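# Park a bike upright in a loose floor rack

## Task

Get the bike into the floor rack so that one of its wheels sits in the slot near the slot's closed end and its kickstand is fully raised. When finished, the bike must be at rest and touch nothing except the rack (no wall, furniture or loose item), without the robot holding it there; the rack itself can slide on the floor. Release the bike and move the robot away. The robot must not tip over or finish leaning.

## Robot and tools

ROBOT. A Hello Robot Stretch 3 with one arm. The two-wheeled base (0.33 m long, 0.34 m wide) can drive straight or turn on the spot about the point between its drive wheels, 0.05 m behind the front edge; it cannot slide sideways. A lift carries the arm up and down a mast, and the arm telescopes out to the robot's right. To bring the gripper forward or back you drive the base. With the arm pulled in and the wrist folded, a spin sweeps a circle of radius 0.28 m; an unfolded, level wrist reaches outside that circle.

FRAMES. Base frame: origin on the floor midway between the drive wheels, x forward, y left, z up. hand_pose in the results is in this frame, at the fingertip meeting point. Odometry frame is the base frame at the start. Heading is positive to the left, -3.142 to 3.142.

execute_actions. Argument actions: a list run in order; an empty list just returns the current state and images. Each action is {"robot": ..., "steps": n, "until": ...}. steps is 1 to 450 control steps at 30 per second (default 1); {"steps": n} alone waits. robot holds one command, a list of up to 8 commands run one after another, or {"stop": true}, which brakes everything and clears the queue. A command may contain:
- base: exactly one of translate_m (metres, straight drive, forward positive, magnitude at most 1) or rotate_rad (radians, turn in place, counter-clockwise/left positive, magnitude at most 3.2). Both are offsets from where the base is when that command begins.
- joints: absolute targets by name; unnamed joints keep their goal. lift_m 0 to 1.1 (arm height); arm_m 0 to 0.52 (extension); wrist_yaw_rad -1.345 to 4.42 (0 along the arm, positive toward the front, 3.0 folded over the base); wrist_pitch_rad -1.57 to 0.451 (negative tips fingers down); wrist_roll_rad -2.911 to 2.911; gripper_m -0.089 to 0.179 (bigger is wider; actual fingertip gap is a bit less, zero below 0.007); head_pan_rad -3.953 to 1.73 (0 forward, positive left, -1.57 along the arm); head_tilt_rad -1.53 to 0.419 (negative down).
- contact_limits: {"arm_m": effort percent 1 to 100}; the arm stops once its effort reaches that level. Lower is gentler; it holds until the next arm_m command.
- pause_s (queue items only): wait up to 15 s.
Base and joint motions start together and keep running after the call returns. A new command overrides at once and discards the rest of an older queue. Queue items start only after the previous one ends done (off_target is also accepted for base and gripper). Any invalid value rejects the whole call.
until ends an action early. {"robot": {"status": "ended"}} waits until nothing is moving and no queue runs. You can also compare fields, e.g. {"robot": {"lift_m": [">", 0.3], "base_status": ["!=", "moving"]}}, using =, !=, <, <=, >, >=. {"any": {"status": "ended"}} fires when any one motion or queue finishes.

SPEED. Full base speed (0.30 m/s, 1.9 rad/s) only when stowed: lift_m under 0.30, arm_m under 0.03, wrist_yaw_rad over 2.54; otherwise 0.10 m/s and 0.63 rad/s.

zoom_image: camera (head_camera, nav_camera or wrist_camera) and region [x0, y0, x1, y1] in pixels from the image's top-left, at most 504 by 504. Image sizes: head 896x504, nav 672x504 (fisheye), wrist 644x364. head and nav cameras both follow head_pan_rad/head_tilt_rad.

finished_scene: scene = number of the current scene. Ends it permanently and reports success; call only after every motion has come to rest, the bike is released and the robot has backed off.

RESULTS. base_status and joint_status per part: moving, done, off_target (stopped short, may still push), contact_stop (arm or lift met resistance and went slack), time_out, stopped, not_commanded, torque_fault (a wrist servo shut off for 10 s; limp, commands refused). The bracket after base_status shows distance moved of the goal. joint_goals, measured_speeds, motor_effort (percent, peak in brackets; sizeable per-motor bias), base_odometry, turned_by_wheels/turned_by_imu, base_tilt (degrees, forward/right positive, a few degrees of bias). on_its_own appears when the robot changed a goal itself, a joint is slack or off, an effort is abnormal at rest, or the base leans 3 degrees or more. refused:/dropped: lines name a rejected goal or cancelled queue part (counted from 0). lidar_m: 12 distances in 30-degree sectors, 1st straight ahead, counter-clockwise (4th left, 7th behind, 10th right), at 0.17 m height, blind to low or clear things. wrist_depth_mm and head_depth_mm: 7x7 grids of median depth.

GRIPPER. Close to a value under the object's width to grip; to let go, open at least 0.02 beyond the touching value. Readings and done do not confirm a grasp.

CAUTIONS. Fold or unfold the wrist only with lift_m 0.32 to 0.95, wrist_pitch_rad -0.4 and roll near 0; after folding, lift may go down to 0.25. With wrist_yaw_rad below -0.4 keep pitch at -0.5 or lower. Pushing on something rigid with the gripper above roughly 0.45 m can tip the robot, as can a second push after a contact_stop, driving while holding or hooking something immovable, or snagging furniture (especially reversing). If base_tilt shows a lean, back off in small steps, free the gripper, and lower lift_m to about 0.2 if still tilted. Avoid dropping or slamming things and hard shoves. Loose objects may occasionally be bumped by something else.

Each tool is called after "Call:" as name([rows], argument=value, ...), one row to a line, values as JSON.

## Session

I'll start by looking at the scene.

Call:
execute_actions(actions=[])

Scene clock: 0.00 s.
robot.base_odometry: x=+0.000 y=+0.000 heading=+0.000 (m, m, rad; robot's odometry frame)
robot.turned_by_wheels: +0.000 (rad since the last result)
robot.turned_by_imu: +0.000 (rad since the last result)
robot.base_tilt: forward=-0.4 right=+0.4 (deg)
robot.lidar_m: 2.79 1.92 1.80 1.17 0.80 0.75 0.77 1.00 1.96 1.99 2.60 1.35
robot.head_depth_mm: 2053 2994 3892 - 3959 2983 2069 / 2040 3308 - - - 2970 2056 / 2063 3280 - - - 3030 2035 / 2074 3302 3828 3881 3929 2975 2045 / 2041 3047 3134 3179 3255 2955 2025 / 2050 2651 2730 2729 2721 2673 2033 / 2067 2323 2342 2367 2366 2367 2031
robot.base_status: not_commanded
robot.joint_positions: lift_m=+0.510 arm_m=+0.000 wrist_yaw_rad=+3.041 wrist_pitch_rad=-0.400 wrist_roll_rad=+0.014 gripper_m=+0.037 head_pan_rad=-0.009 head_tilt_rad=+0.003
robot.joint_goals: lift_m=+0.510 arm_m=+0.000 wrist_yaw_rad=+3.041 wrist_pitch_rad=-0.400 wrist_roll_rad=+0.014 gripper_m=+0.037 head_pan_rad=-0.009 head_tilt_rad=+0.003
robot.joint_status: lift_m=not_commanded arm_m=not_commanded wrist_yaw_rad=not_commanded wrist_pitch_rad=not_commanded wrist_roll_rad=not_commanded gripper_m=not_commanded head_pan_rad=not_commanded head_tilt_rad=not_commanded
robot.measured_speeds: translate_m=+0.000 rotate_rad=+0.000 lift_m=+0.000 arm_m=+0.000 wrist_yaw_rad=+0.000 wrist_pitch_rad=+0.000 wrist_roll_rad=+0.000 head_pan_rad=+0.000 head_tilt_rad=+0.000
robot: refusals=0 queue=idle queue_left=0
robot.motor_effort: left_wheel=-1 right_wheel=+1 lift_m=+37 arm_m=+0 wrist_yaw_rad=+1 wrist_pitch_rad=+8 wrist_roll_rad=+0 gripper_m=+1 head_pan_rad=-1 head_tilt_rad=+2 (%)
robot.hand_pose: x=+0.0016 y=+0.0801 z=+0.5265 quat_wxyz=(+0.176, +0.704, +0.104, +0.680) (m; robot's base frame)
robot.wrist_depth_mm: 661 764 - - - - - / 684 830 - - - - - / 701 882 - - - - - / 724 915 - - - - - / 745 880 - 976 941 985 994 / 729 739 748 781 781 804 842 / 632 637 641 682 669 691 698
pictures: head_camera (sideways: a quarter turn clockwise sets it upright), nav_camera (sideways: a quarter turn counterclockwise sets it upright), wrist_camera
Images, in order (width x height): head_camera 896x504, nav_camera 672x504, wrist_camera 644x364.

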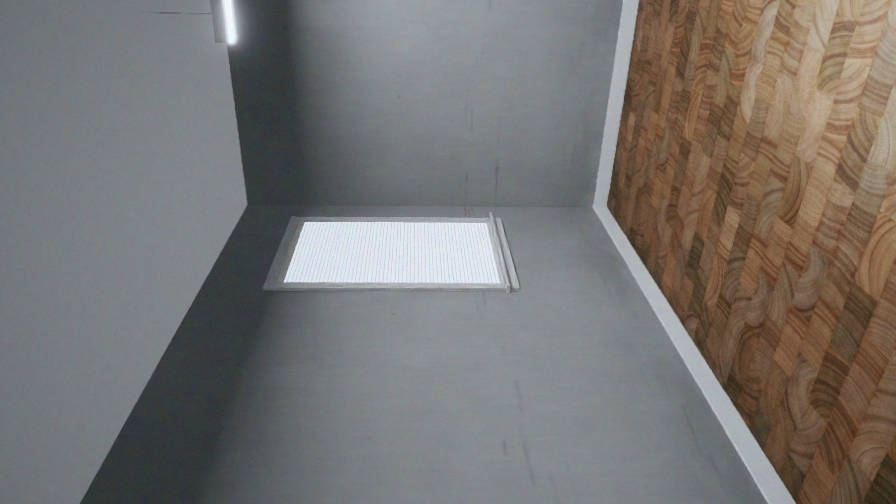

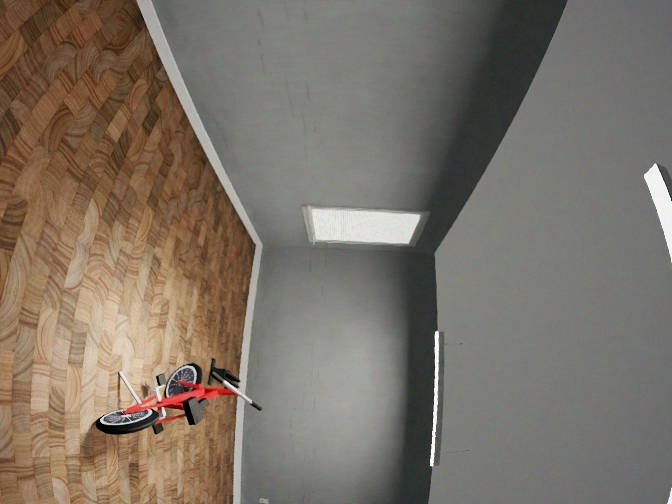

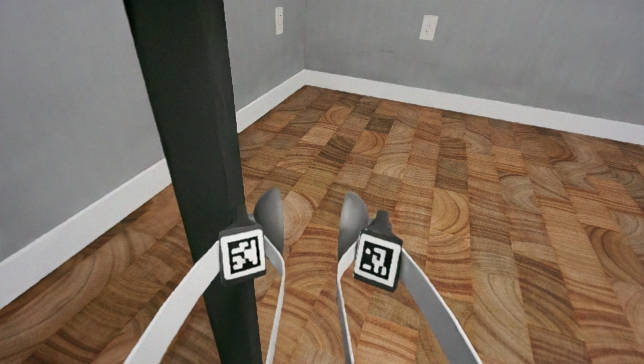

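Call:
execute_actions([
  {"robot": {"joints": {"head_pan_rad": -0.5, "head_tilt_rad": -0.5}}, "steps": 100, "until": {"robot": {"status": "ended"}}},
])

Scene clock: 0.97 s.
robot.base_odometry: x=+0.000 y=+0.000 heading=+0.000 (m, m, rad; robot's odometry frame)
robot.turned_by_wheels: +0.000 (rad since the last result)
robot.turned_by_imu: +0.000 (rad since the last result)
robot.base_tilt: forward=-0.4 right=+0.4 (deg)
robot.lidar_m: 2.79 1.92 1.80 1.18 0.80 0.75 0.77 0.99 1.95 1.98 2.59 1.35
robot.head_depth_mm: 3478 3890 3800 2523 1883 1511 1259 / 3508 3818 3784 2528 1768 1508 1251 / 3478 3849 3783 2095 1902 1526 1262 / 3528 3930 3568 2420 1897 1508 1260 / 3517 3840 3819 2557 1902 1519 1274 / 3467 3855 3834 2573 1928 1534 1271 / 3476 3845 3931 2589 1921 1526 1270
robot.base_status: not_commanded
robot.joint_positions: lift_m=+0.510 arm_m=+0.000 wrist_yaw_rad=+3.041 wrist_pitch_rad=-0.400 wrist_roll_rad=+0.014 gripper_m=+0.037 head_pan_rad=-0.493 head_tilt_rad=-0.493
robot.joint_goals: lift_m=+0.510 arm_m=+0.000 wrist_yaw_rad=+3.041 wrist_pitch_rad=-0.400 wrist_roll_rad=+0.014 gripper_m=+0.037 head_pan_rad=-0.500 head_tilt_rad=-0.500
robot.joint_status: lift_m=not_commanded arm_m=not_commanded wrist_yaw_rad=not_commanded wrist_pitch_rad=not_commanded wrist_roll_rad=not_commanded gripper_m=not_commanded head_pan_rad=done head_tilt_rad=done
robot.measured_speeds: translate_m=+0.000 rotate_rad=+0.000 lift_m=+0.000 arm_m=+0.000 wrist_yaw_rad=+0.000 wrist_pitch_rad=+0.000 wrist_roll_rad=+0.000 head_pan_rad=+0.000 head_tilt_rad=+0.000
robot: refusals=0 queue=done queue_left=0
robot.motor_effort: left_wheel=-1(1) right_wheel=+0(1) lift_m=+36(36) arm_m=+0(0) wrist_yaw_rad=+0(0) wrist_pitch_rad=+8(7) wrist_roll_rad=+0(0) gripper_m=+1(0) head_pan_rad=-3(27) head_tilt_rad=-4(31) (%)
robot.hand_pose: x=+0.0016 y=+0.0801 z=+0.5265 quat_wxyz=(+0.176, +0.704, +0.104, +0.680) (m; robot's base frame)
robot.wrist_depth_mm: 658 774 - - - - - / 680 822 - - - - - / 703 856 - - - - - / 736 961 - - - - - / 750 880 - 932 971 973 - / 720 749 786 768 764 804 815 / 621 648 631 673 681 695 711
pictures: head_camera (sideways: a quarter turn clockwise sets it upright), nav_camera (sideways: a quarter turn counterclockwise sets it upright), wrist_camera
Images, in order (width x height): head_camera 896x504, nav_camera 672x504, wrist_camera 644x364.

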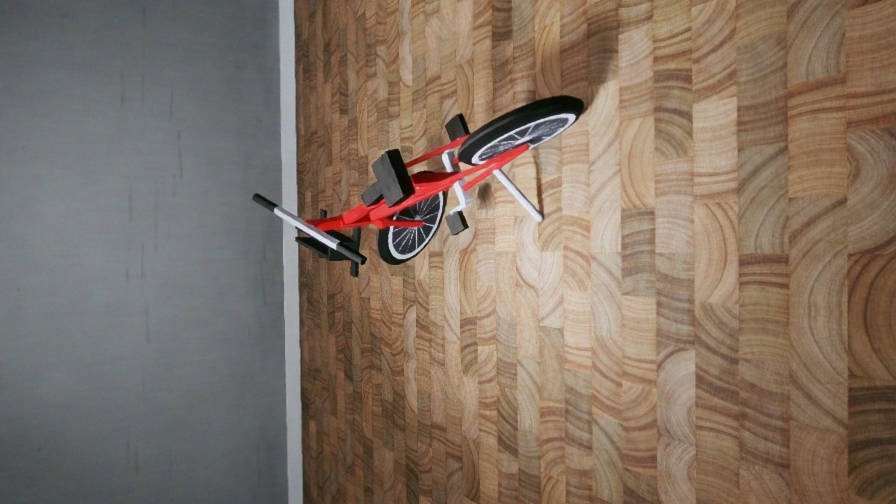

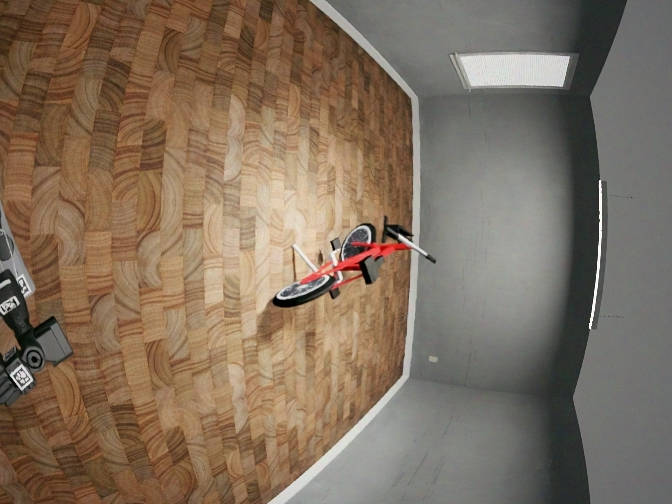

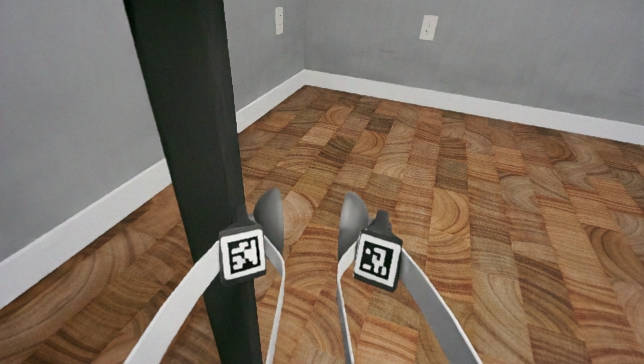

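Call:
zoom_image(camera="head_camera", region=[230, 60, 630, 320])

Region (230, 60, 630, 320) of head_camera's 896x504 image, scaled by 1.260, with more detail than that image has; it fills the top 328 rows of this view, and the rest is white.

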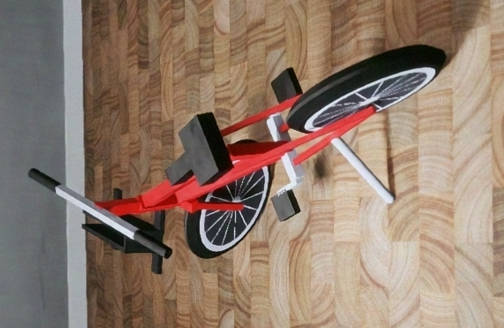

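Call:
execute_actions([
  {"robot": [{"joints": {"lift_m": 0.28}}, {"base": {"translate_m": 1.0}}, {"base": {"translate_m": 0.6}, "joints": {"head_pan_rad": -1.2, "head_tilt_rad": -0.6}}], "steps": 450, "until": {"robot": {"status": "ended"}}},
])

Scene clock: 13.67 s.
robot.base_odometry: x=+1.600 y=+0.000 heading=+0.000 (m, m, rad; robot's odometry frame)
robot.turned_by_wheels: +0.000 (rad since the last result)
robot.turned_by_imu: +0.012 (rad since the last result)
robot.base_tilt: forward=-0.4 right=+0.5 (deg)
robot.lidar_m: 1.69 1.18 1.11 1.13 1.48 2.19 2.24 2.81 0.91 0.85 1.00 2.58
robot.head_depth_mm: 2688 2963 2961 2158 1293 1365 1189 / 2976 3217 2945 2072 1559 1371 1197 / 3106 3520 2972 2175 1574 1418 1201 / 2906 3236 2968 2196 1667 1416 1200 / 2679 2962 3014 2203 1719 1420 1212 / 2477 2717 2901 2108 1721 1427 1207 / 2302 2545 2757 2236 1751 1433 1213
robot.base_status: done (translate_m +0.6000 of +0.6000)
robot.joint_positions: lift_m=+0.280 arm_m=+0.000 wrist_yaw_rad=+3.041 wrist_pitch_rad=-0.401 wrist_roll_rad=+0.014 gripper_m=+0.037 head_pan_rad=-1.193 head_tilt_rad=-0.593
robot.joint_goals: lift_m=+0.280 arm_m=+0.000 wrist_yaw_rad=+3.041 wrist_pitch_rad=-0.401 wrist_roll_rad=+0.014 gripper_m=+0.037 head_pan_rad=-1.200 head_tilt_rad=-0.600
robot.joint_status: lift_m=done arm_m=not_commanded wrist_yaw_rad=not_commanded wrist_pitch_rad=not_commanded wrist_roll_rad=not_commanded gripper_m=not_commanded head_pan_rad=done head_tilt_rad=done
robot.measured_speeds: translate_m=+0.000 rotate_rad=+0.000 lift_m=+0.000 arm_m=+0.000 wrist_yaw_rad=+0.000 wrist_pitch_rad=+0.000 wrist_roll_rad=+0.000 head_pan_rad=+0.000 head_tilt_rad=+0.000
robot: refusals=0 queue=done queue_left=0
robot.motor_effort: left_wheel=-2(5) right_wheel=+2(9) lift_m=+33(36) arm_m=+0(1) wrist_yaw_rad=+0(0) wrist_pitch_rad=+8(8) wrist_roll_rad=+0(0) gripper_m=+1(1) head_pan_rad=-3(31) head_tilt_rad=-5(14) (%)
robot.hand_pose: x=+0.0016 y=+0.0800 z=+0.2967 quat_wxyz=(+0.177, +0.704, +0.105, +0.680) (m; robot's base frame)
robot.wrist_depth_mm: - - - - - 961 877 / - - - - - - 939 / 875 894 907 943 - - 966 / 663 699 768 736 763 767 820 / 562 566 - 591 622 621 634 / 481 504 - - 499 513 531 / - - - - 433 448 450
pictures: head_camera (sideways: a quarter turn clockwise sets it upright), nav_camera (sideways: a quarter turn counterclockwise sets it upright), wrist_camera
Images, in order (width x height): head_camera 896x504, nav_camera 672x504, wrist_camera 644x364.

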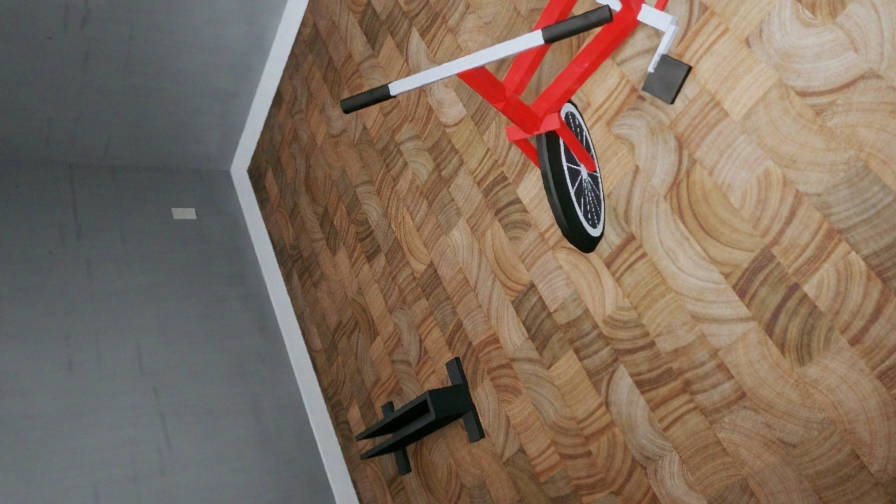

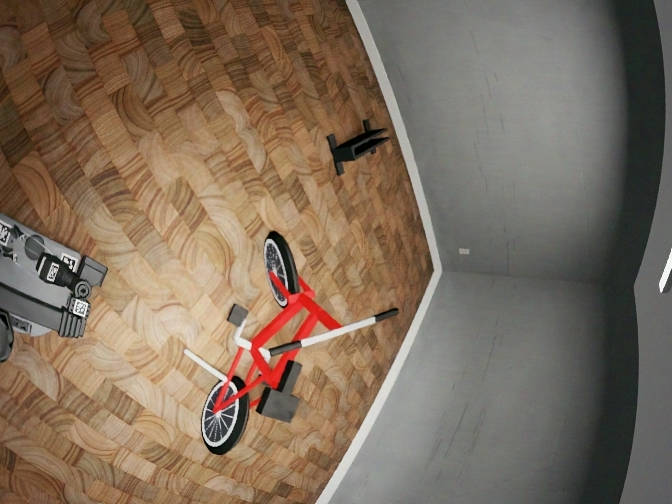

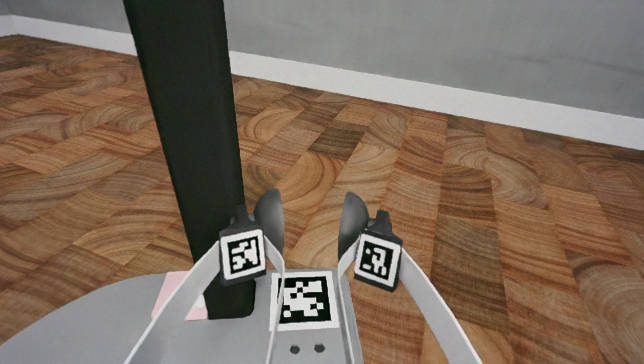

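Call:
zoom_image(camera="head_camera", region=[320, 330, 520, 500])

Region (320, 330, 520, 500) of head_camera's 896x504 image, scaled by 2.520, with more detail than that image has; it fills the top 428 rows of this view, and the rest is white.

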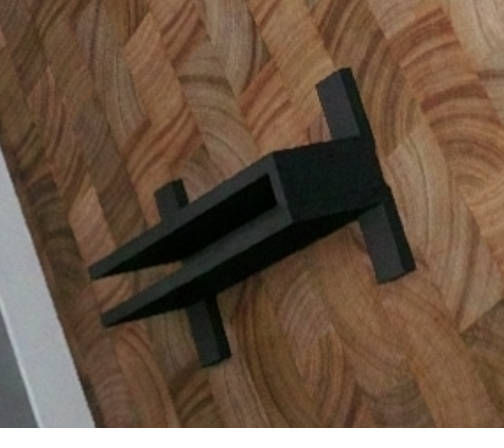

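Call:
execute_actions([
  {"robot": {"joints": {"head_pan_rad": -1.65, "head_tilt_rad": -0.75}}, "steps": 100, "until": {"robot": {"status": "ended"}}},
])

Scene clock: 16.13 s.
robot.base_odometry: x=+1.600 y=+0.000 heading=+0.000 (m, m, rad; robot's odometry frame)
robot.turned_by_wheels: +0.000 (rad since the last result)
robot.turned_by_imu: +0.000 (rad since the last result)
robot.base_tilt: forward=-0.4 right=+0.4 (deg)
robot.lidar_m: 1.70 1.18 1.11 1.13 1.49 2.20 2.24 2.80 0.91 0.85 1.00 2.59
robot.head_depth_mm: 2282 2577 2232 1804 1464 1291 1128 / 2380 2643 2248 1304 1485 1299 1133 / 2513 2760 2263 1293 1494 1306 1142 / 2603 2899 2298 1418 1478 1311 1145 / 2712 2994 2240 1483 1527 1313 1149 / 2909 3133 2257 1846 1496 1322 1152 / 3061 3142 2327 1853 1542 1327 1150
robot.base_status: done (translate_m +0.6000 of +0.6000)
robot.joint_positions: lift_m=+0.280 arm_m=+0.000 wrist_yaw_rad=+3.041 wrist_pitch_rad=-0.401 wrist_roll_rad=+0.014 gripper_m=+0.037 head_pan_rad=-1.643 head_tilt_rad=-0.740
robot.joint_goals: lift_m=+0.280 arm_m=+0.000 wrist_yaw_rad=+3.041 wrist_pitch_rad=-0.401 wrist_roll_rad=+0.014 gripper_m=+0.037 head_pan_rad=-1.650 head_tilt_rad=-0.750
robot.joint_status: lift_m=done arm_m=not_commanded wrist_yaw_rad=not_commanded wrist_pitch_rad=not_commanded wrist_roll_rad=not_commanded gripper_m=not_commanded head_pan_rad=done head_tilt_rad=done
robot.measured_speeds: translate_m=+0.000 rotate_rad=+0.000 lift_m=+0.000 arm_m=+0.000 wrist_yaw_rad=+0.000 wrist_pitch_rad=+0.000 wrist_roll_rad=+0.000 head_pan_rad=+0.000 head_tilt_rad=+0.000
robot: refusals=0 queue=done queue_left=0
robot.motor_effort: left_wheel=-2(2) right_wheel=+2(2) lift_m=+32(33) arm_m=+0(0) wrist_yaw_rad=+0(0) wrist_pitch_rad=+8(8) wrist_roll_rad=+0(0) gripper_m=+1(0) head_pan_rad=-3(26) head_tilt_rad=-5(19) (%)
robot.hand_pose: x=+0.0016 y=+0.0800 z=+0.2967 quat_wxyz=(+0.177, +0.704, +0.105, +0.680) (m; robot's base frame)
robot.wrist_depth_mm: - - - - - 950 886 / - - - - - 1000 932 / 897 883 916 983 - - 978 / 664 688 737 710 744 780 820 / 543 565 - 579 610 616 637 / 472 497 - - 491 519 525 / - - - - 429 445 444
pictures: head_camera (sideways: a quarter turn clockwise sets it upright), nav_camera (sideways: a quarter turn counterclockwise sets it upright), wrist_camera
Images, in order (width x height): head_camera 896x504, nav_camera 672x504, wrist_camera 644x364.

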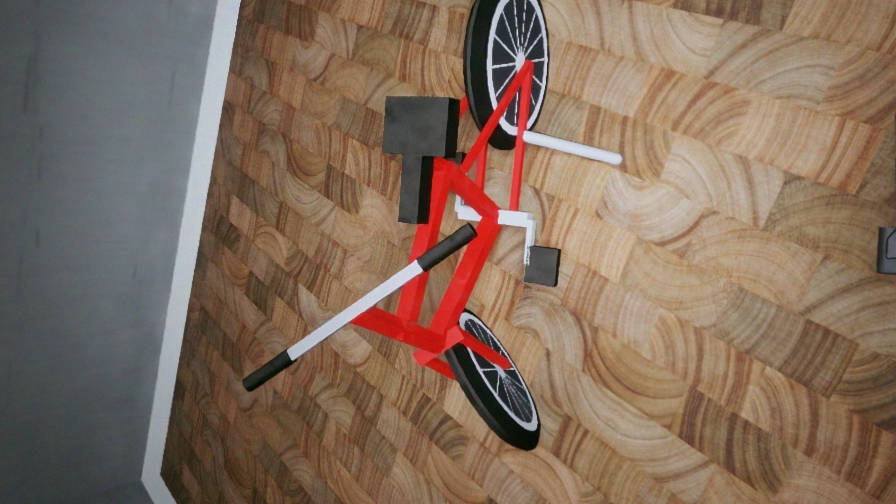

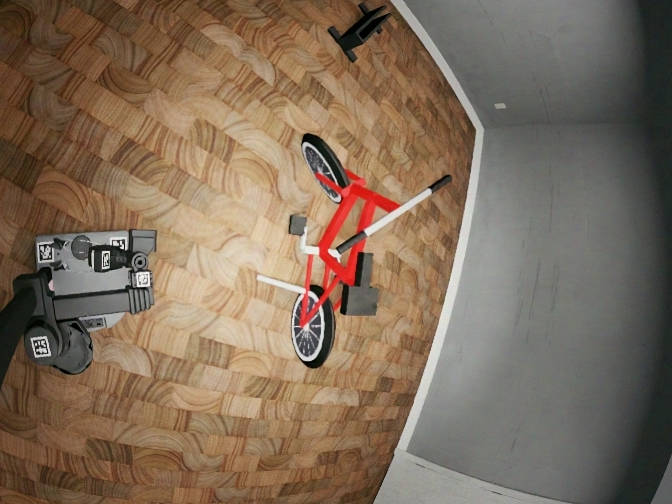

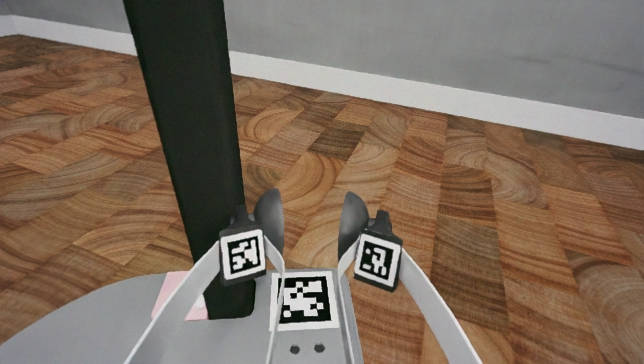

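Call:
execute_actions([
  {"robot": [{"base": {"translate_m": 0.3}}, {"base": {"rotate_rad": -0.7}}, {"base": {"translate_m": 1.0}, "joints": {"head_pan_rad": -0.8, "head_tilt_rad": -0.9}}], "steps": 450, "until": {"robot": {"status": "ended"}}},
])

Scene clock: 29.10 s.
robot.base_odometry: x=+2.665 y=-0.644 heading=-0.700 (m, m, rad; robot's odometry frame)
robot.turned_by_wheels: -0.700 (rad since the last result)
robot.turned_by_imu: -0.684 (rad since the last result)
robot.base_tilt: forward=-0.4 right=+0.4 (deg)
robot.lidar_m: 1.35 1.35 1.38 1.21 1.21 1.43 2.58 3.43 0.67 2.56 2.57 1.53
robot.head_depth_mm: 2368 2215 1851 1578 1383 1213 1090 / 2529 2222 1847 1592 1384 1235 1133 / 2542 2288 1869 1592 1382 1230 1138 / 2244 2270 1887 1604 1356 1238 1107 / 1936 2151 1895 1487 1401 1237 1117 / 1692 1897 1908 1551 1405 1245 1118 / 1501 1674 1826 1627 1414 1259 1125
robot.base_status: done (translate_m +1.0000 of +1.0000)
robot.joint_positions: lift_m=+0.280 arm_m=+0.000 wrist_yaw_rad=+3.041 wrist_pitch_rad=-0.401 wrist_roll_rad=+0.014 gripper_m=+0.037 head_pan_rad=-0.807 head_tilt_rad=-0.889
robot.joint_goals: lift_m=+0.280 arm_m=+0.000 wrist_yaw_rad=+3.041 wrist_pitch_rad=-0.401 wrist_roll_rad=+0.014 gripper_m=+0.037 head_pan_rad=-0.800 head_tilt_rad=-0.900
robot.joint_status: lift_m=done arm_m=not_commanded wrist_yaw_rad=not_commanded wrist_pitch_rad=not_commanded wrist_roll_rad=not_commanded gripper_m=not_commanded head_pan_rad=done head_tilt_rad=done
robot.measured_speeds: translate_m=+0.000 rotate_rad=+0.000 lift_m=+0.000 arm_m=+0.000 wrist_yaw_rad=+0.000 wrist_pitch_rad=+0.000 wrist_roll_rad=+0.000 head_pan_rad=+0.000 head_tilt_rad=+0.000
robot: refusals=0 queue=done queue_left=0
robot.motor_effort: left_wheel=+1(7) right_wheel=-2(7) lift_m=+32(33) arm_m=+0(0) wrist_yaw_rad=+0(0) wrist_pitch_rad=+8(8) wrist_roll_rad=+0(0) gripper_m=+2(1) head_pan_rad=+3(35) head_tilt_rad=-6(19) (%)
robot.hand_pose: x=+0.0016 y=+0.0800 z=+0.2967 quat_wxyz=(+0.177, +0.704, +0.105, +0.680) (m; robot's base frame)
robot.wrist_depth_mm: 948 994 - - - - - / - - - - - - - / 843 861 948 965 998 - - / 655 701 776 745 746 771 821 / 549 563 - 603 612 622 638 / 473 517 - - 492 521 537 / - - - - 424 441 451
pictures: head_camera (sideways: a quarter turn clockwise sets it upright), nav_camera (sideways: a quarter turn counterclockwise sets it upright), wrist_camera
Images, in order (width x height): head_camera 896x504, nav_camera 672x504, wrist_camera 644x364.

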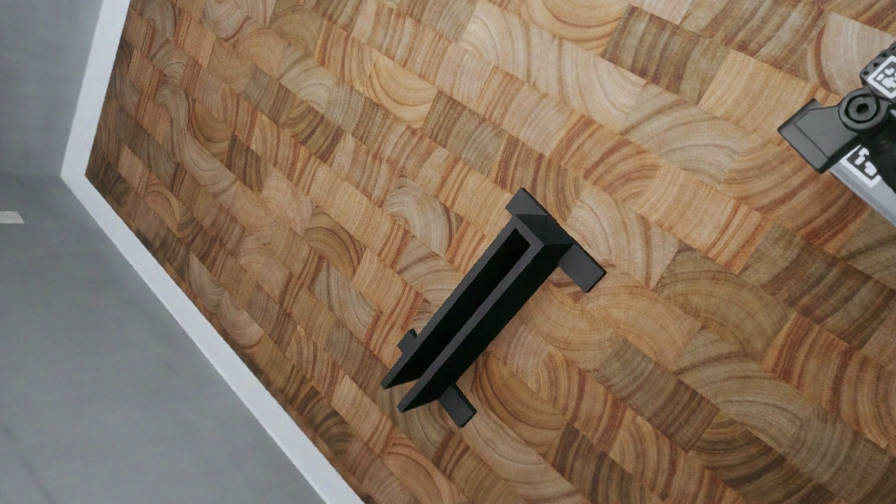

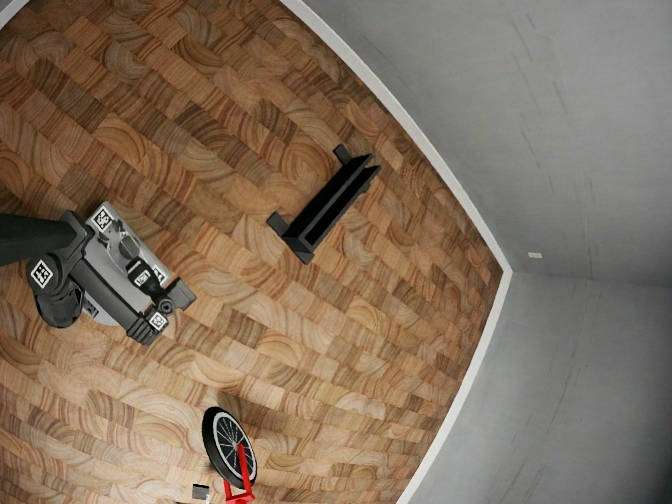

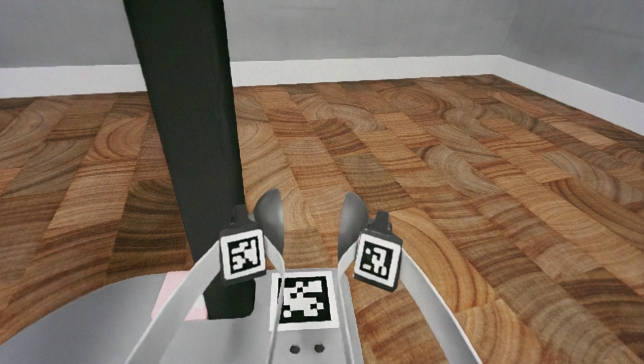

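Call:
execute_actions([
  {"robot": [{"base": {"translate_m": 0.7}, "joints": {"head_pan_rad": -1.57, "head_tilt_rad": -1.0}}, {"joints": {"lift_m": 0.5}}, {"joints": {"wrist_yaw_rad": 0.0, "gripper_m": 0.17}}, {"joints": {"wrist_pitch_rad": -1.57, "wrist_roll_rad": 1.57, "arm_m": 0.2}}], "steps": 450, "until": {"robot": {"status": "ended"}}},
])

Scene clock: 41.60 s.
robot.base_odometry: x=+3.200 y=-1.095 heading=-0.700 (m, m, rad; robot's odometry frame)
robot.turned_by_wheels: +0.000 (rad since the last result)
robot.turned_by_imu: +0.004 (rad since the last result)
robot.base_tilt: forward=-0.4 right=+0.4 (deg)
robot.lidar_m: 0.67 0.67 0.79 1.37 1.37 1.62 2.96 1.16 2.73 2.41 1.26 0.76
robot.head_depth_mm: 2275 1922 1668 1474 1324 1193 1088 / 2308 1941 1677 1525 1268 - - / 2255 1944 1687 1539 1232 1218 - / 2252 1981 1695 1489 1245 1208 1106 / 2244 1978 1702 1505 1253 1209 1107 / 2210 1996 1704 1505 1327 1224 1110 / 2216 2013 1746 1526 1354 1222 1113
robot.base_status: done (translate_m +0.7000 of +0.7000)
robot.joint_positions: lift_m=+0.500 arm_m=+0.200 wrist_yaw_rad=+0.001 wrist_pitch_rad=-1.561 wrist_roll_rad=+1.563 gripper_m=+0.170 head_pan_rad=-1.563 head_tilt_rad=-0.987
robot.joint_goals: lift_m=+0.500 arm_m=+0.200 wrist_yaw_rad=+0.000 wrist_pitch_rad=-1.570 wrist_roll_rad=+1.570 gripper_m=+0.170 head_pan_rad=-1.570 head_tilt_rad=-1.000
robot.joint_status: lift_m=done arm_m=done wrist_yaw_rad=done wrist_pitch_rad=done wrist_roll_rad=done gripper_m=done head_pan_rad=done head_tilt_rad=done
robot.measured_speeds: translate_m=+0.000 rotate_rad=+0.000 lift_m=+0.000 arm_m=+0.000 wrist_yaw_rad=+0.000 wrist_pitch_rad=+0.000 wrist_roll_rad=+0.000 head_pan_rad=+0.000 head_tilt_rad=+0.000
robot: refusals=0 queue=done queue_left=0
robot.motor_effort: left_wheel=+1(6) right_wheel=-2(6) lift_m=+41(39) arm_m=+2(2) wrist_yaw_rad=-1(2) wrist_pitch_rad=-5(11) wrist_roll_rad=+4(5) gripper_m=+1(84) head_pan_rad=-3(35) head_tilt_rad=-7(16) (%)
robot.hand_pose: x=-0.0216 y=-0.3229 z=+0.3821 quat_wxyz=(+0.004, +0.003, -0.710, -0.704) (m; robot's base frame)
robot.wrist_depth_mm: 497 494 397 495 511 - - / 512 521 419 533 528 - - / 531 535 431 544 548 - - / 556 554 442 568 567 - - / 575 594 485 577 592 - 611 / 608 608 515 620 621 - 626 / 627 628 545 636 652 649 650
pictures: head_camera (sideways: a quarter turn clockwise sets it upright), nav_camera (sideways: a quarter turn counterclockwise sets it upright), wrist_camera
Images, in order (width x height): head_camera 896x504, nav_camera 672x504, wrist_camera 644x364.

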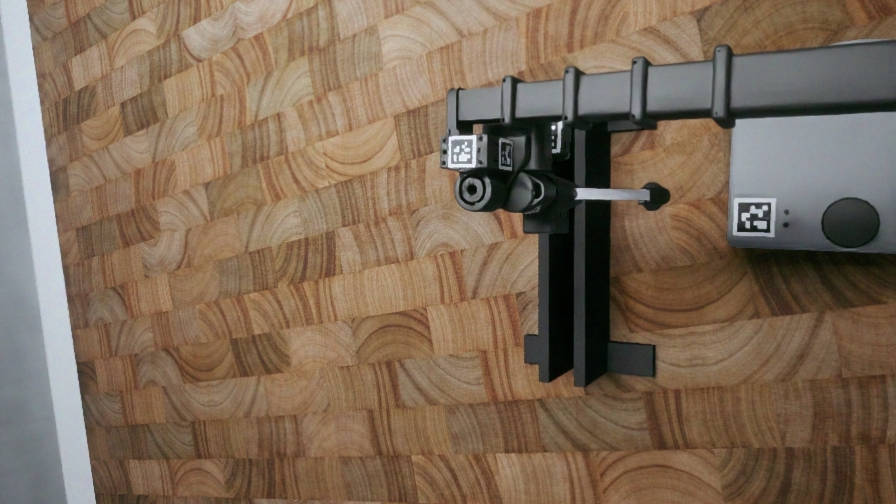

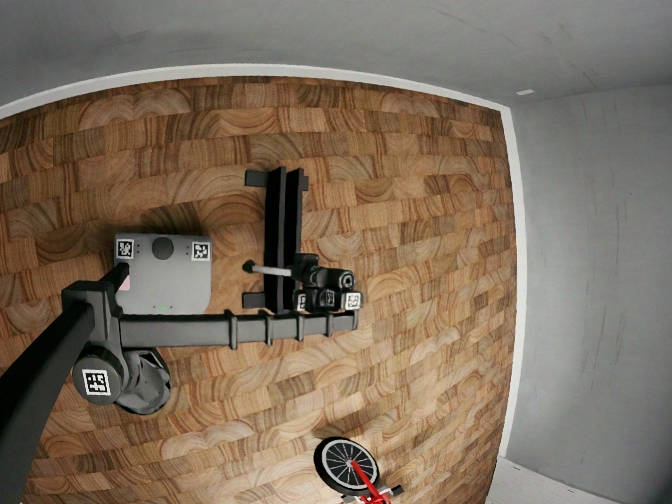

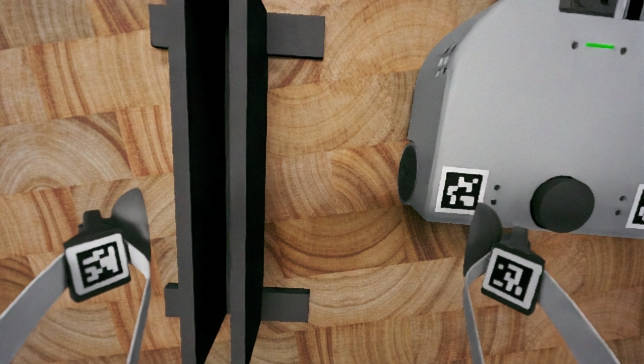

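Call:
zoom_image(camera="wrist_camera", region=[140, 180, 340, 364])

Region (140, 180, 340, 364) of wrist_camera's 644x364 image, scaled by 2.520; it fills the top 464 rows of this view, and the rest is white.

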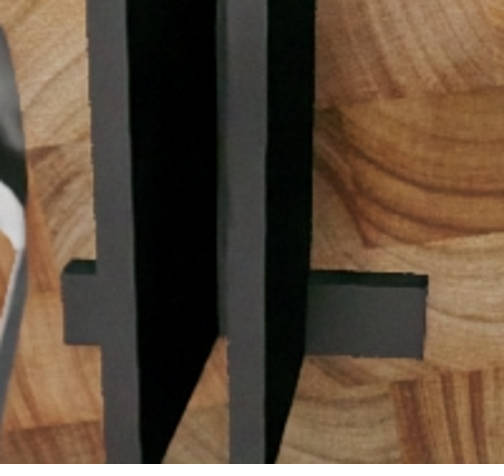

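Call:
execute_actions([
  {"robot": {"base": {"translate_m": 0.03}, "joints": {"arm_m": 0.345, "lift_m": 0.36}}, "steps": 200, "until": {"robot": {"status": "ended"}}},
])

Scene clock: 44.20 s.
robot.base_odometry: x=+3.223 y=-1.114 heading=-0.700 (m, m, rad; robot's odometry frame)
robot.turned_by_wheels: +0.000 (rad since the last result)
robot.turned_by_imu: +0.000 (rad since the last result)
robot.base_tilt: forward=-0.4 right=+0.6 (deg)
robot.lidar_m: 0.64 0.64 0.76 1.37 1.38 1.63 2.97 1.19 2.73 2.40 1.21 0.73
robot.head_depth_mm: 2270 1923 1668 1479 1312 1198 1105 / 2294 1939 1672 1495 1208 1214 - / 2252 1948 1688 1561 1226 1217 - / 2275 1947 1703 1501 1235 1210 1112 / 2212 1971 1714 1509 1236 1213 1110 / 2222 2001 1715 1513 1344 1212 1110 / 2216 2013 1726 1514 1356 1225 1121
robot.base_status: done (translate_m +0.0300 of +0.0300)
robot.joint_positions: lift_m=+0.360 arm_m=+0.345 wrist_yaw_rad=+0.001 wrist_pitch_rad=-1.562 wrist_roll_rad=+1.563 gripper_m=+0.170 head_pan_rad=-1.563 head_tilt_rad=-0.987
robot.joint_goals: lift_m=+0.360 arm_m=+0.345 wrist_yaw_rad=+0.000 wrist_pitch_rad=-1.570 wrist_roll_rad=+1.570 gripper_m=+0.170 head_pan_rad=-1.570 head_tilt_rad=-1.000
robot.joint_status: lift_m=done arm_m=done wrist_yaw_rad=done wrist_pitch_rad=done wrist_roll_rad=done gripper_m=done head_pan_rad=done head_tilt_rad=done
robot.measured_speeds: translate_m=+0.000 rotate_rad=+0.000 lift_m=+0.000 arm_m=+0.000 wrist_yaw_rad=+0.000 wrist_pitch_rad=+0.000 wrist_roll_rad=+0.000 head_pan_rad=+0.000 head_tilt_rad=+0.000
robot: refusals=0 queue=done queue_left=0
robot.motor_effort: left_wheel=+1(4) right_wheel=-1(4) lift_m=+32(44) arm_m=+2(2) wrist_yaw_rad=+0(1) wrist_pitch_rad=-4(5) wrist_roll_rad=+4(4) gripper_m=+1(1) head_pan_rad=-2(1) head_tilt_rad=-7(8) (%)
robot.hand_pose: x=-0.0216 y=-0.4676 z=+0.2424 quat_wxyz=(+0.003, +0.003, -0.710, -0.704) (m; robot's base frame)
robot.wrist_depth_mm: 369 370 372 323 355 379 381 / 380 380 385 305 389 396 - / 400 395 402 382 404 409 - / 412 418 417 365 417 427 - / 426 428 430 338 441 440 - / 436 446 448 315 454 - 465 / 455 467 457 320 468 471 484
pictures: head_camera (sideways: a quarter turn clockwise sets it upright), nav_camera (sideways: a quarter turn counterclockwise sets it upright), wrist_camera
Images, in order (width x height): head_camera 896x504, nav_camera 672x504, wrist_camera 644x364.

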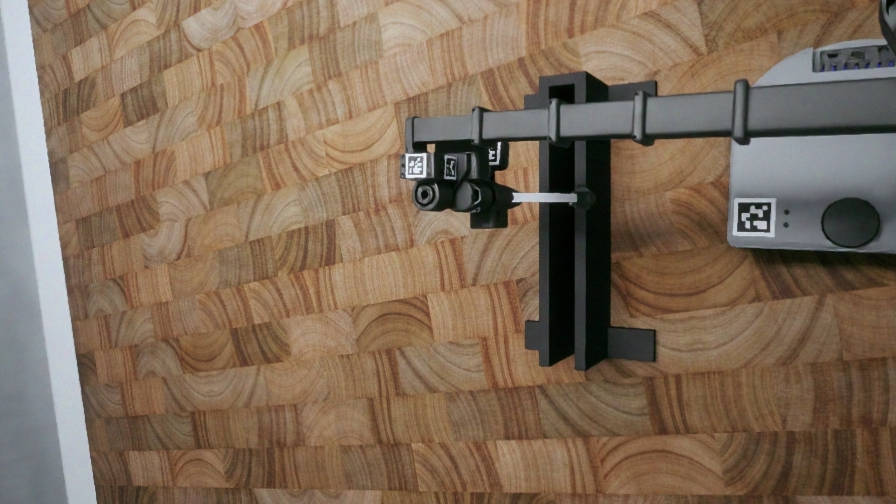

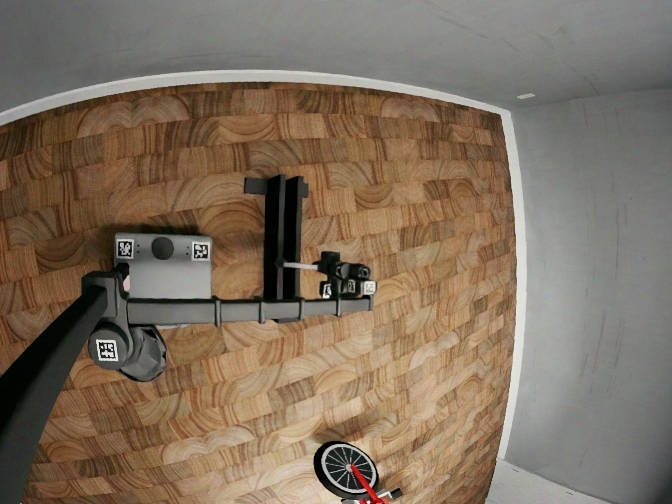

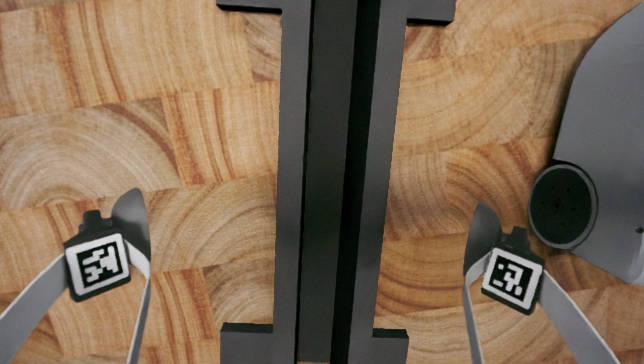

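Call:
execute_actions([
  {"robot": [{"joints": {"arm_m": 0.318}}, {"joints": {"lift_m": 0.21}}], "steps": 200, "until": {"robot": {"status": "ended"}}},
])

Scene clock: 47.50 s.
robot.base_odometry: x=+3.223 y=-1.114 heading=-0.700 (m, m, rad; robot's odometry frame)
robot.turned_by_wheels: +0.000 (rad since the last result)
robot.turned_by_imu: +0.000 (rad since the last result)
robot.base_tilt: forward=-0.4 right=+0.4 (deg)
robot.lidar_m: 0.64 0.64 0.76 1.38 1.38 1.63 2.98 1.19 2.72 2.40 1.21 0.72
robot.head_depth_mm: 2286 1918 1682 1474 1325 1191 1101 / 2278 1936 1684 1479 1224 1207 - / 2264 1962 1692 1515 1230 1225 - / 2267 1957 1693 1497 1243 1210 1111 / 2253 1984 1704 1511 1240 1210 1109 / 2199 1988 1725 1511 1350 1220 1116 / 2222 2004 1728 1535 1358 1221 1114
robot.base_status: done (translate_m +0.0300 of +0.0300)
robot.joint_positions: lift_m=+0.210 arm_m=+0.318 wrist_yaw_rad=+0.001 wrist_pitch_rad=-1.558 wrist_roll_rad=+1.563 gripper_m=+0.170 head_pan_rad=-1.563 head_tilt_rad=-0.987
robot.joint_goals: lift_m=+0.210 arm_m=+0.318 wrist_yaw_rad=+0.000 wrist_pitch_rad=-1.570 wrist_roll_rad=+1.570 gripper_m=+0.170 head_pan_rad=-1.570 head_tilt_rad=-1.000
robot.joint_status: lift_m=done arm_m=done wrist_yaw_rad=done wrist_pitch_rad=done wrist_roll_rad=done gripper_m=done head_pan_rad=done head_tilt_rad=done
robot.measured_speeds: translate_m=+0.000 rotate_rad=+0.000 lift_m=+0.000 arm_m=+0.000 wrist_yaw_rad=+0.000 wrist_pitch_rad=+0.000 wrist_roll_rad=+0.000 head_pan_rad=+0.000 head_tilt_rad=+0.000
robot: refusals=0 queue=done queue_left=0
robot.motor_effort: left_wheel=+1(0) right_wheel=-2(2) lift_m=+32(37) arm_m=-2(1) wrist_yaw_rad=-1(1) wrist_pitch_rad=-6(6) wrist_roll_rad=+4(4) gripper_m=-1(0) head_pan_rad=-2(2) head_tilt_rad=-7(6) (%)
robot.hand_pose: x=-0.0216 y=-0.4421 z=+0.0924 quat_wxyz=(+0.003, +0.003, -0.711, -0.703) (m; robot's base frame)
robot.wrist_depth_mm: 232 87 114 228 87 238 238 / 240 89 118 236 90 246 247 / 249 93 122 246 93 253 255 / 256 96 126 254 97 266 266 / 267 98 130 264 101 274 272 / - 104 135 274 105 - 289 / 290 287 140 283 289 298 301
pictures: head_camera (sideways: a quarter turn clockwise sets it upright), nav_camera (sideways: a quarter turn counterclockwise sets it upright), wrist_camera
Images, in order (width x height): head_camera 896x504, nav_camera 672x504, wrist_camera 644x364.

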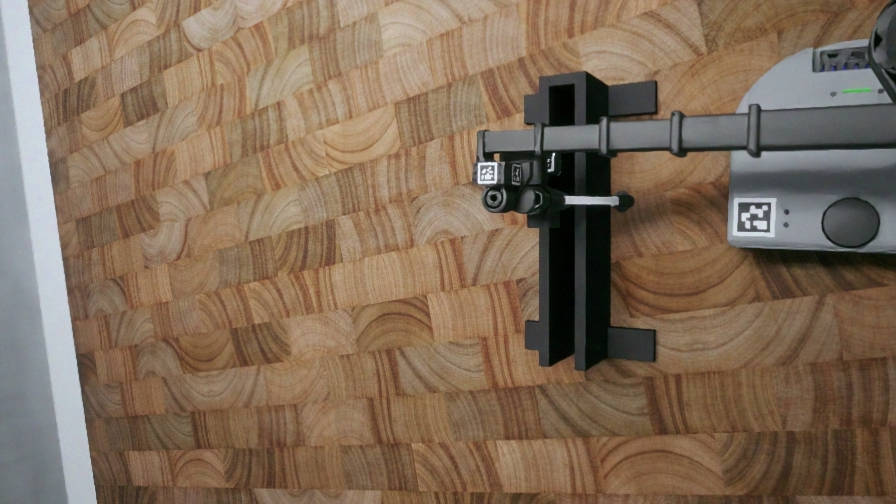

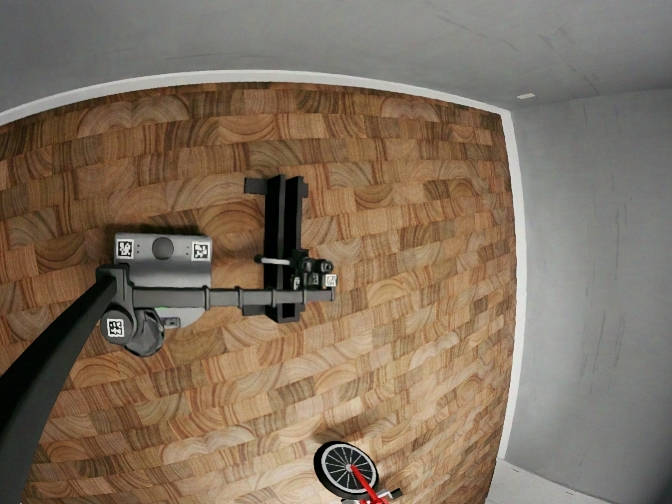

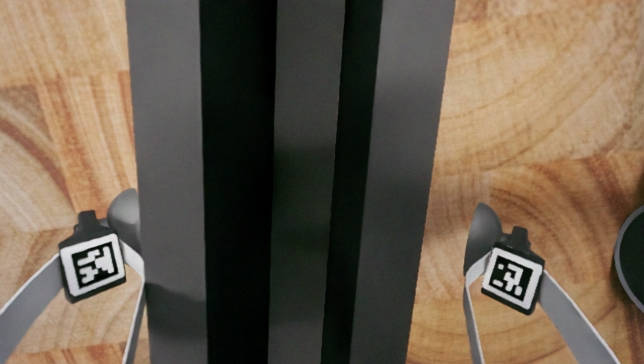

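Call:
execute_actions([
  {"robot": [{"joints": {"arm_m": 0.328, "lift_m": 0.235}}, {"joints": {"gripper_m": 0.03}}], "steps": 200, "until": {"robot": {"status": "ended"}}},
])

Scene clock: 50.40 s.
robot.base_odometry: x=+3.223 y=-1.114 heading=-0.700 (m, m, rad; robot's odometry frame)
robot.turned_by_wheels: +0.000 (rad since the last result)
robot.turned_by_imu: -0.001 (rad since the last result)
robot.base_tilt: forward=-0.4 right=+0.4 (deg)
robot.lidar_m: 0.64 0.64 0.75 1.37 1.38 1.63 2.98 1.19 2.73 2.40 1.21 0.73
robot.head_depth_mm: 2304 1927 1680 1477 1319 1195 1098 / 2285 1929 1668 1480 1230 1205 - / 2249 1957 1676 1508 1227 1219 - / 2249 1963 1687 1506 1237 1212 1113 / 2248 1989 1718 1503 1245 1213 1109 / 2229 1975 1729 1520 1357 1217 1110 / 2199 2015 1728 1531 1363 1229 1116
robot.base_status: done (translate_m +0.0300 of +0.0300)
robot.joint_positions: lift_m=+0.236 arm_m=+0.328 wrist_yaw_rad=+0.001 wrist_pitch_rad=-1.568 wrist_roll_rad=+1.563 gripper_m=+0.031 head_pan_rad=-1.563 head_tilt_rad=-0.988
robot.joint_goals: lift_m=+0.235 arm_m=+0.328 wrist_yaw_rad=+0.000 wrist_pitch_rad=-1.570 wrist_roll_rad=+1.570 gripper_m=+0.030 head_pan_rad=-1.570 head_tilt_rad=-1.000
robot.joint_status: lift_m=done arm_m=done wrist_yaw_rad=done wrist_pitch_rad=done wrist_roll_rad=done gripper_m=done head_pan_rad=done head_tilt_rad=done
robot.measured_speeds: translate_m=+0.000 rotate_rad=+0.000 lift_m=+0.000 arm_m=+0.000 wrist_yaw_rad=+0.000 wrist_pitch_rad=+0.000 wrist_roll_rad=+0.000 head_pan_rad=+0.000 head_tilt_rad=+0.000
robot: refusals=0 queue=done queue_left=0
robot.motor_effort: left_wheel=+0(1) right_wheel=+0(1) lift_m=+19(40) arm_m=+2(2) wrist_yaw_rad=-1(0) wrist_pitch_rad=-1(6) wrist_roll_rad=+4(4) gripper_m=-28(100) head_pan_rad=-3(3) head_tilt_rad=-5(6) (%)
robot.hand_pose: x=-0.0216 y=-0.4491 z=+0.1180 quat_wxyz=(+0.003, +0.003, -0.708, -0.706) (m; robot's base frame)
robot.wrist_depth_mm: 254 259 112 251 113 263 265 / 264 267 115 261 117 273 273 / 274 275 120 268 121 284 282 / 281 288 124 281 126 292 296 / 294 293 128 294 129 307 309 / 307 311 134 304 136 319 322 / 318 321 140 317 323 336 332
pictures: head_camera (sideways: a quarter turn clockwise sets it upright), nav_camera (sideways: a quarter turn counterclockwise sets it upright), wrist_camera
Images, in order (width x height): head_camera 896x504, nav_camera 672x504, wrist_camera 644x364.

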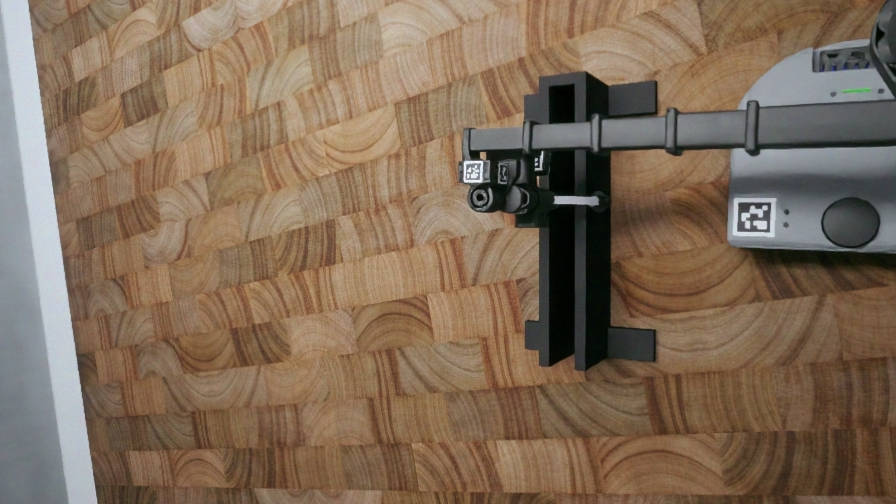

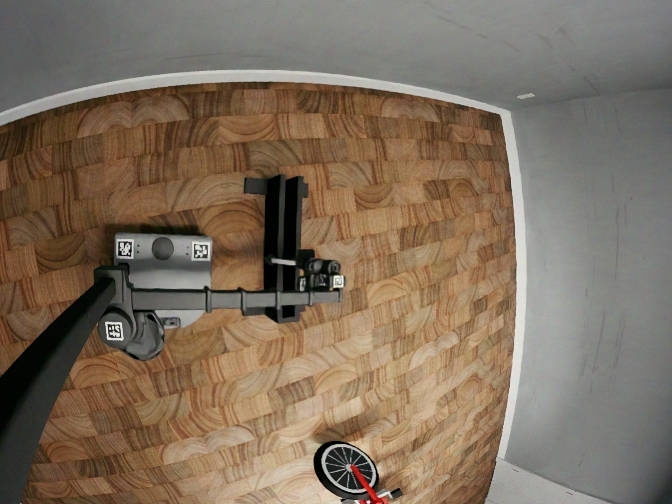

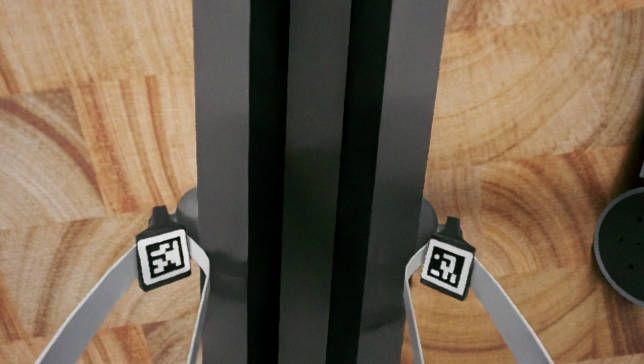

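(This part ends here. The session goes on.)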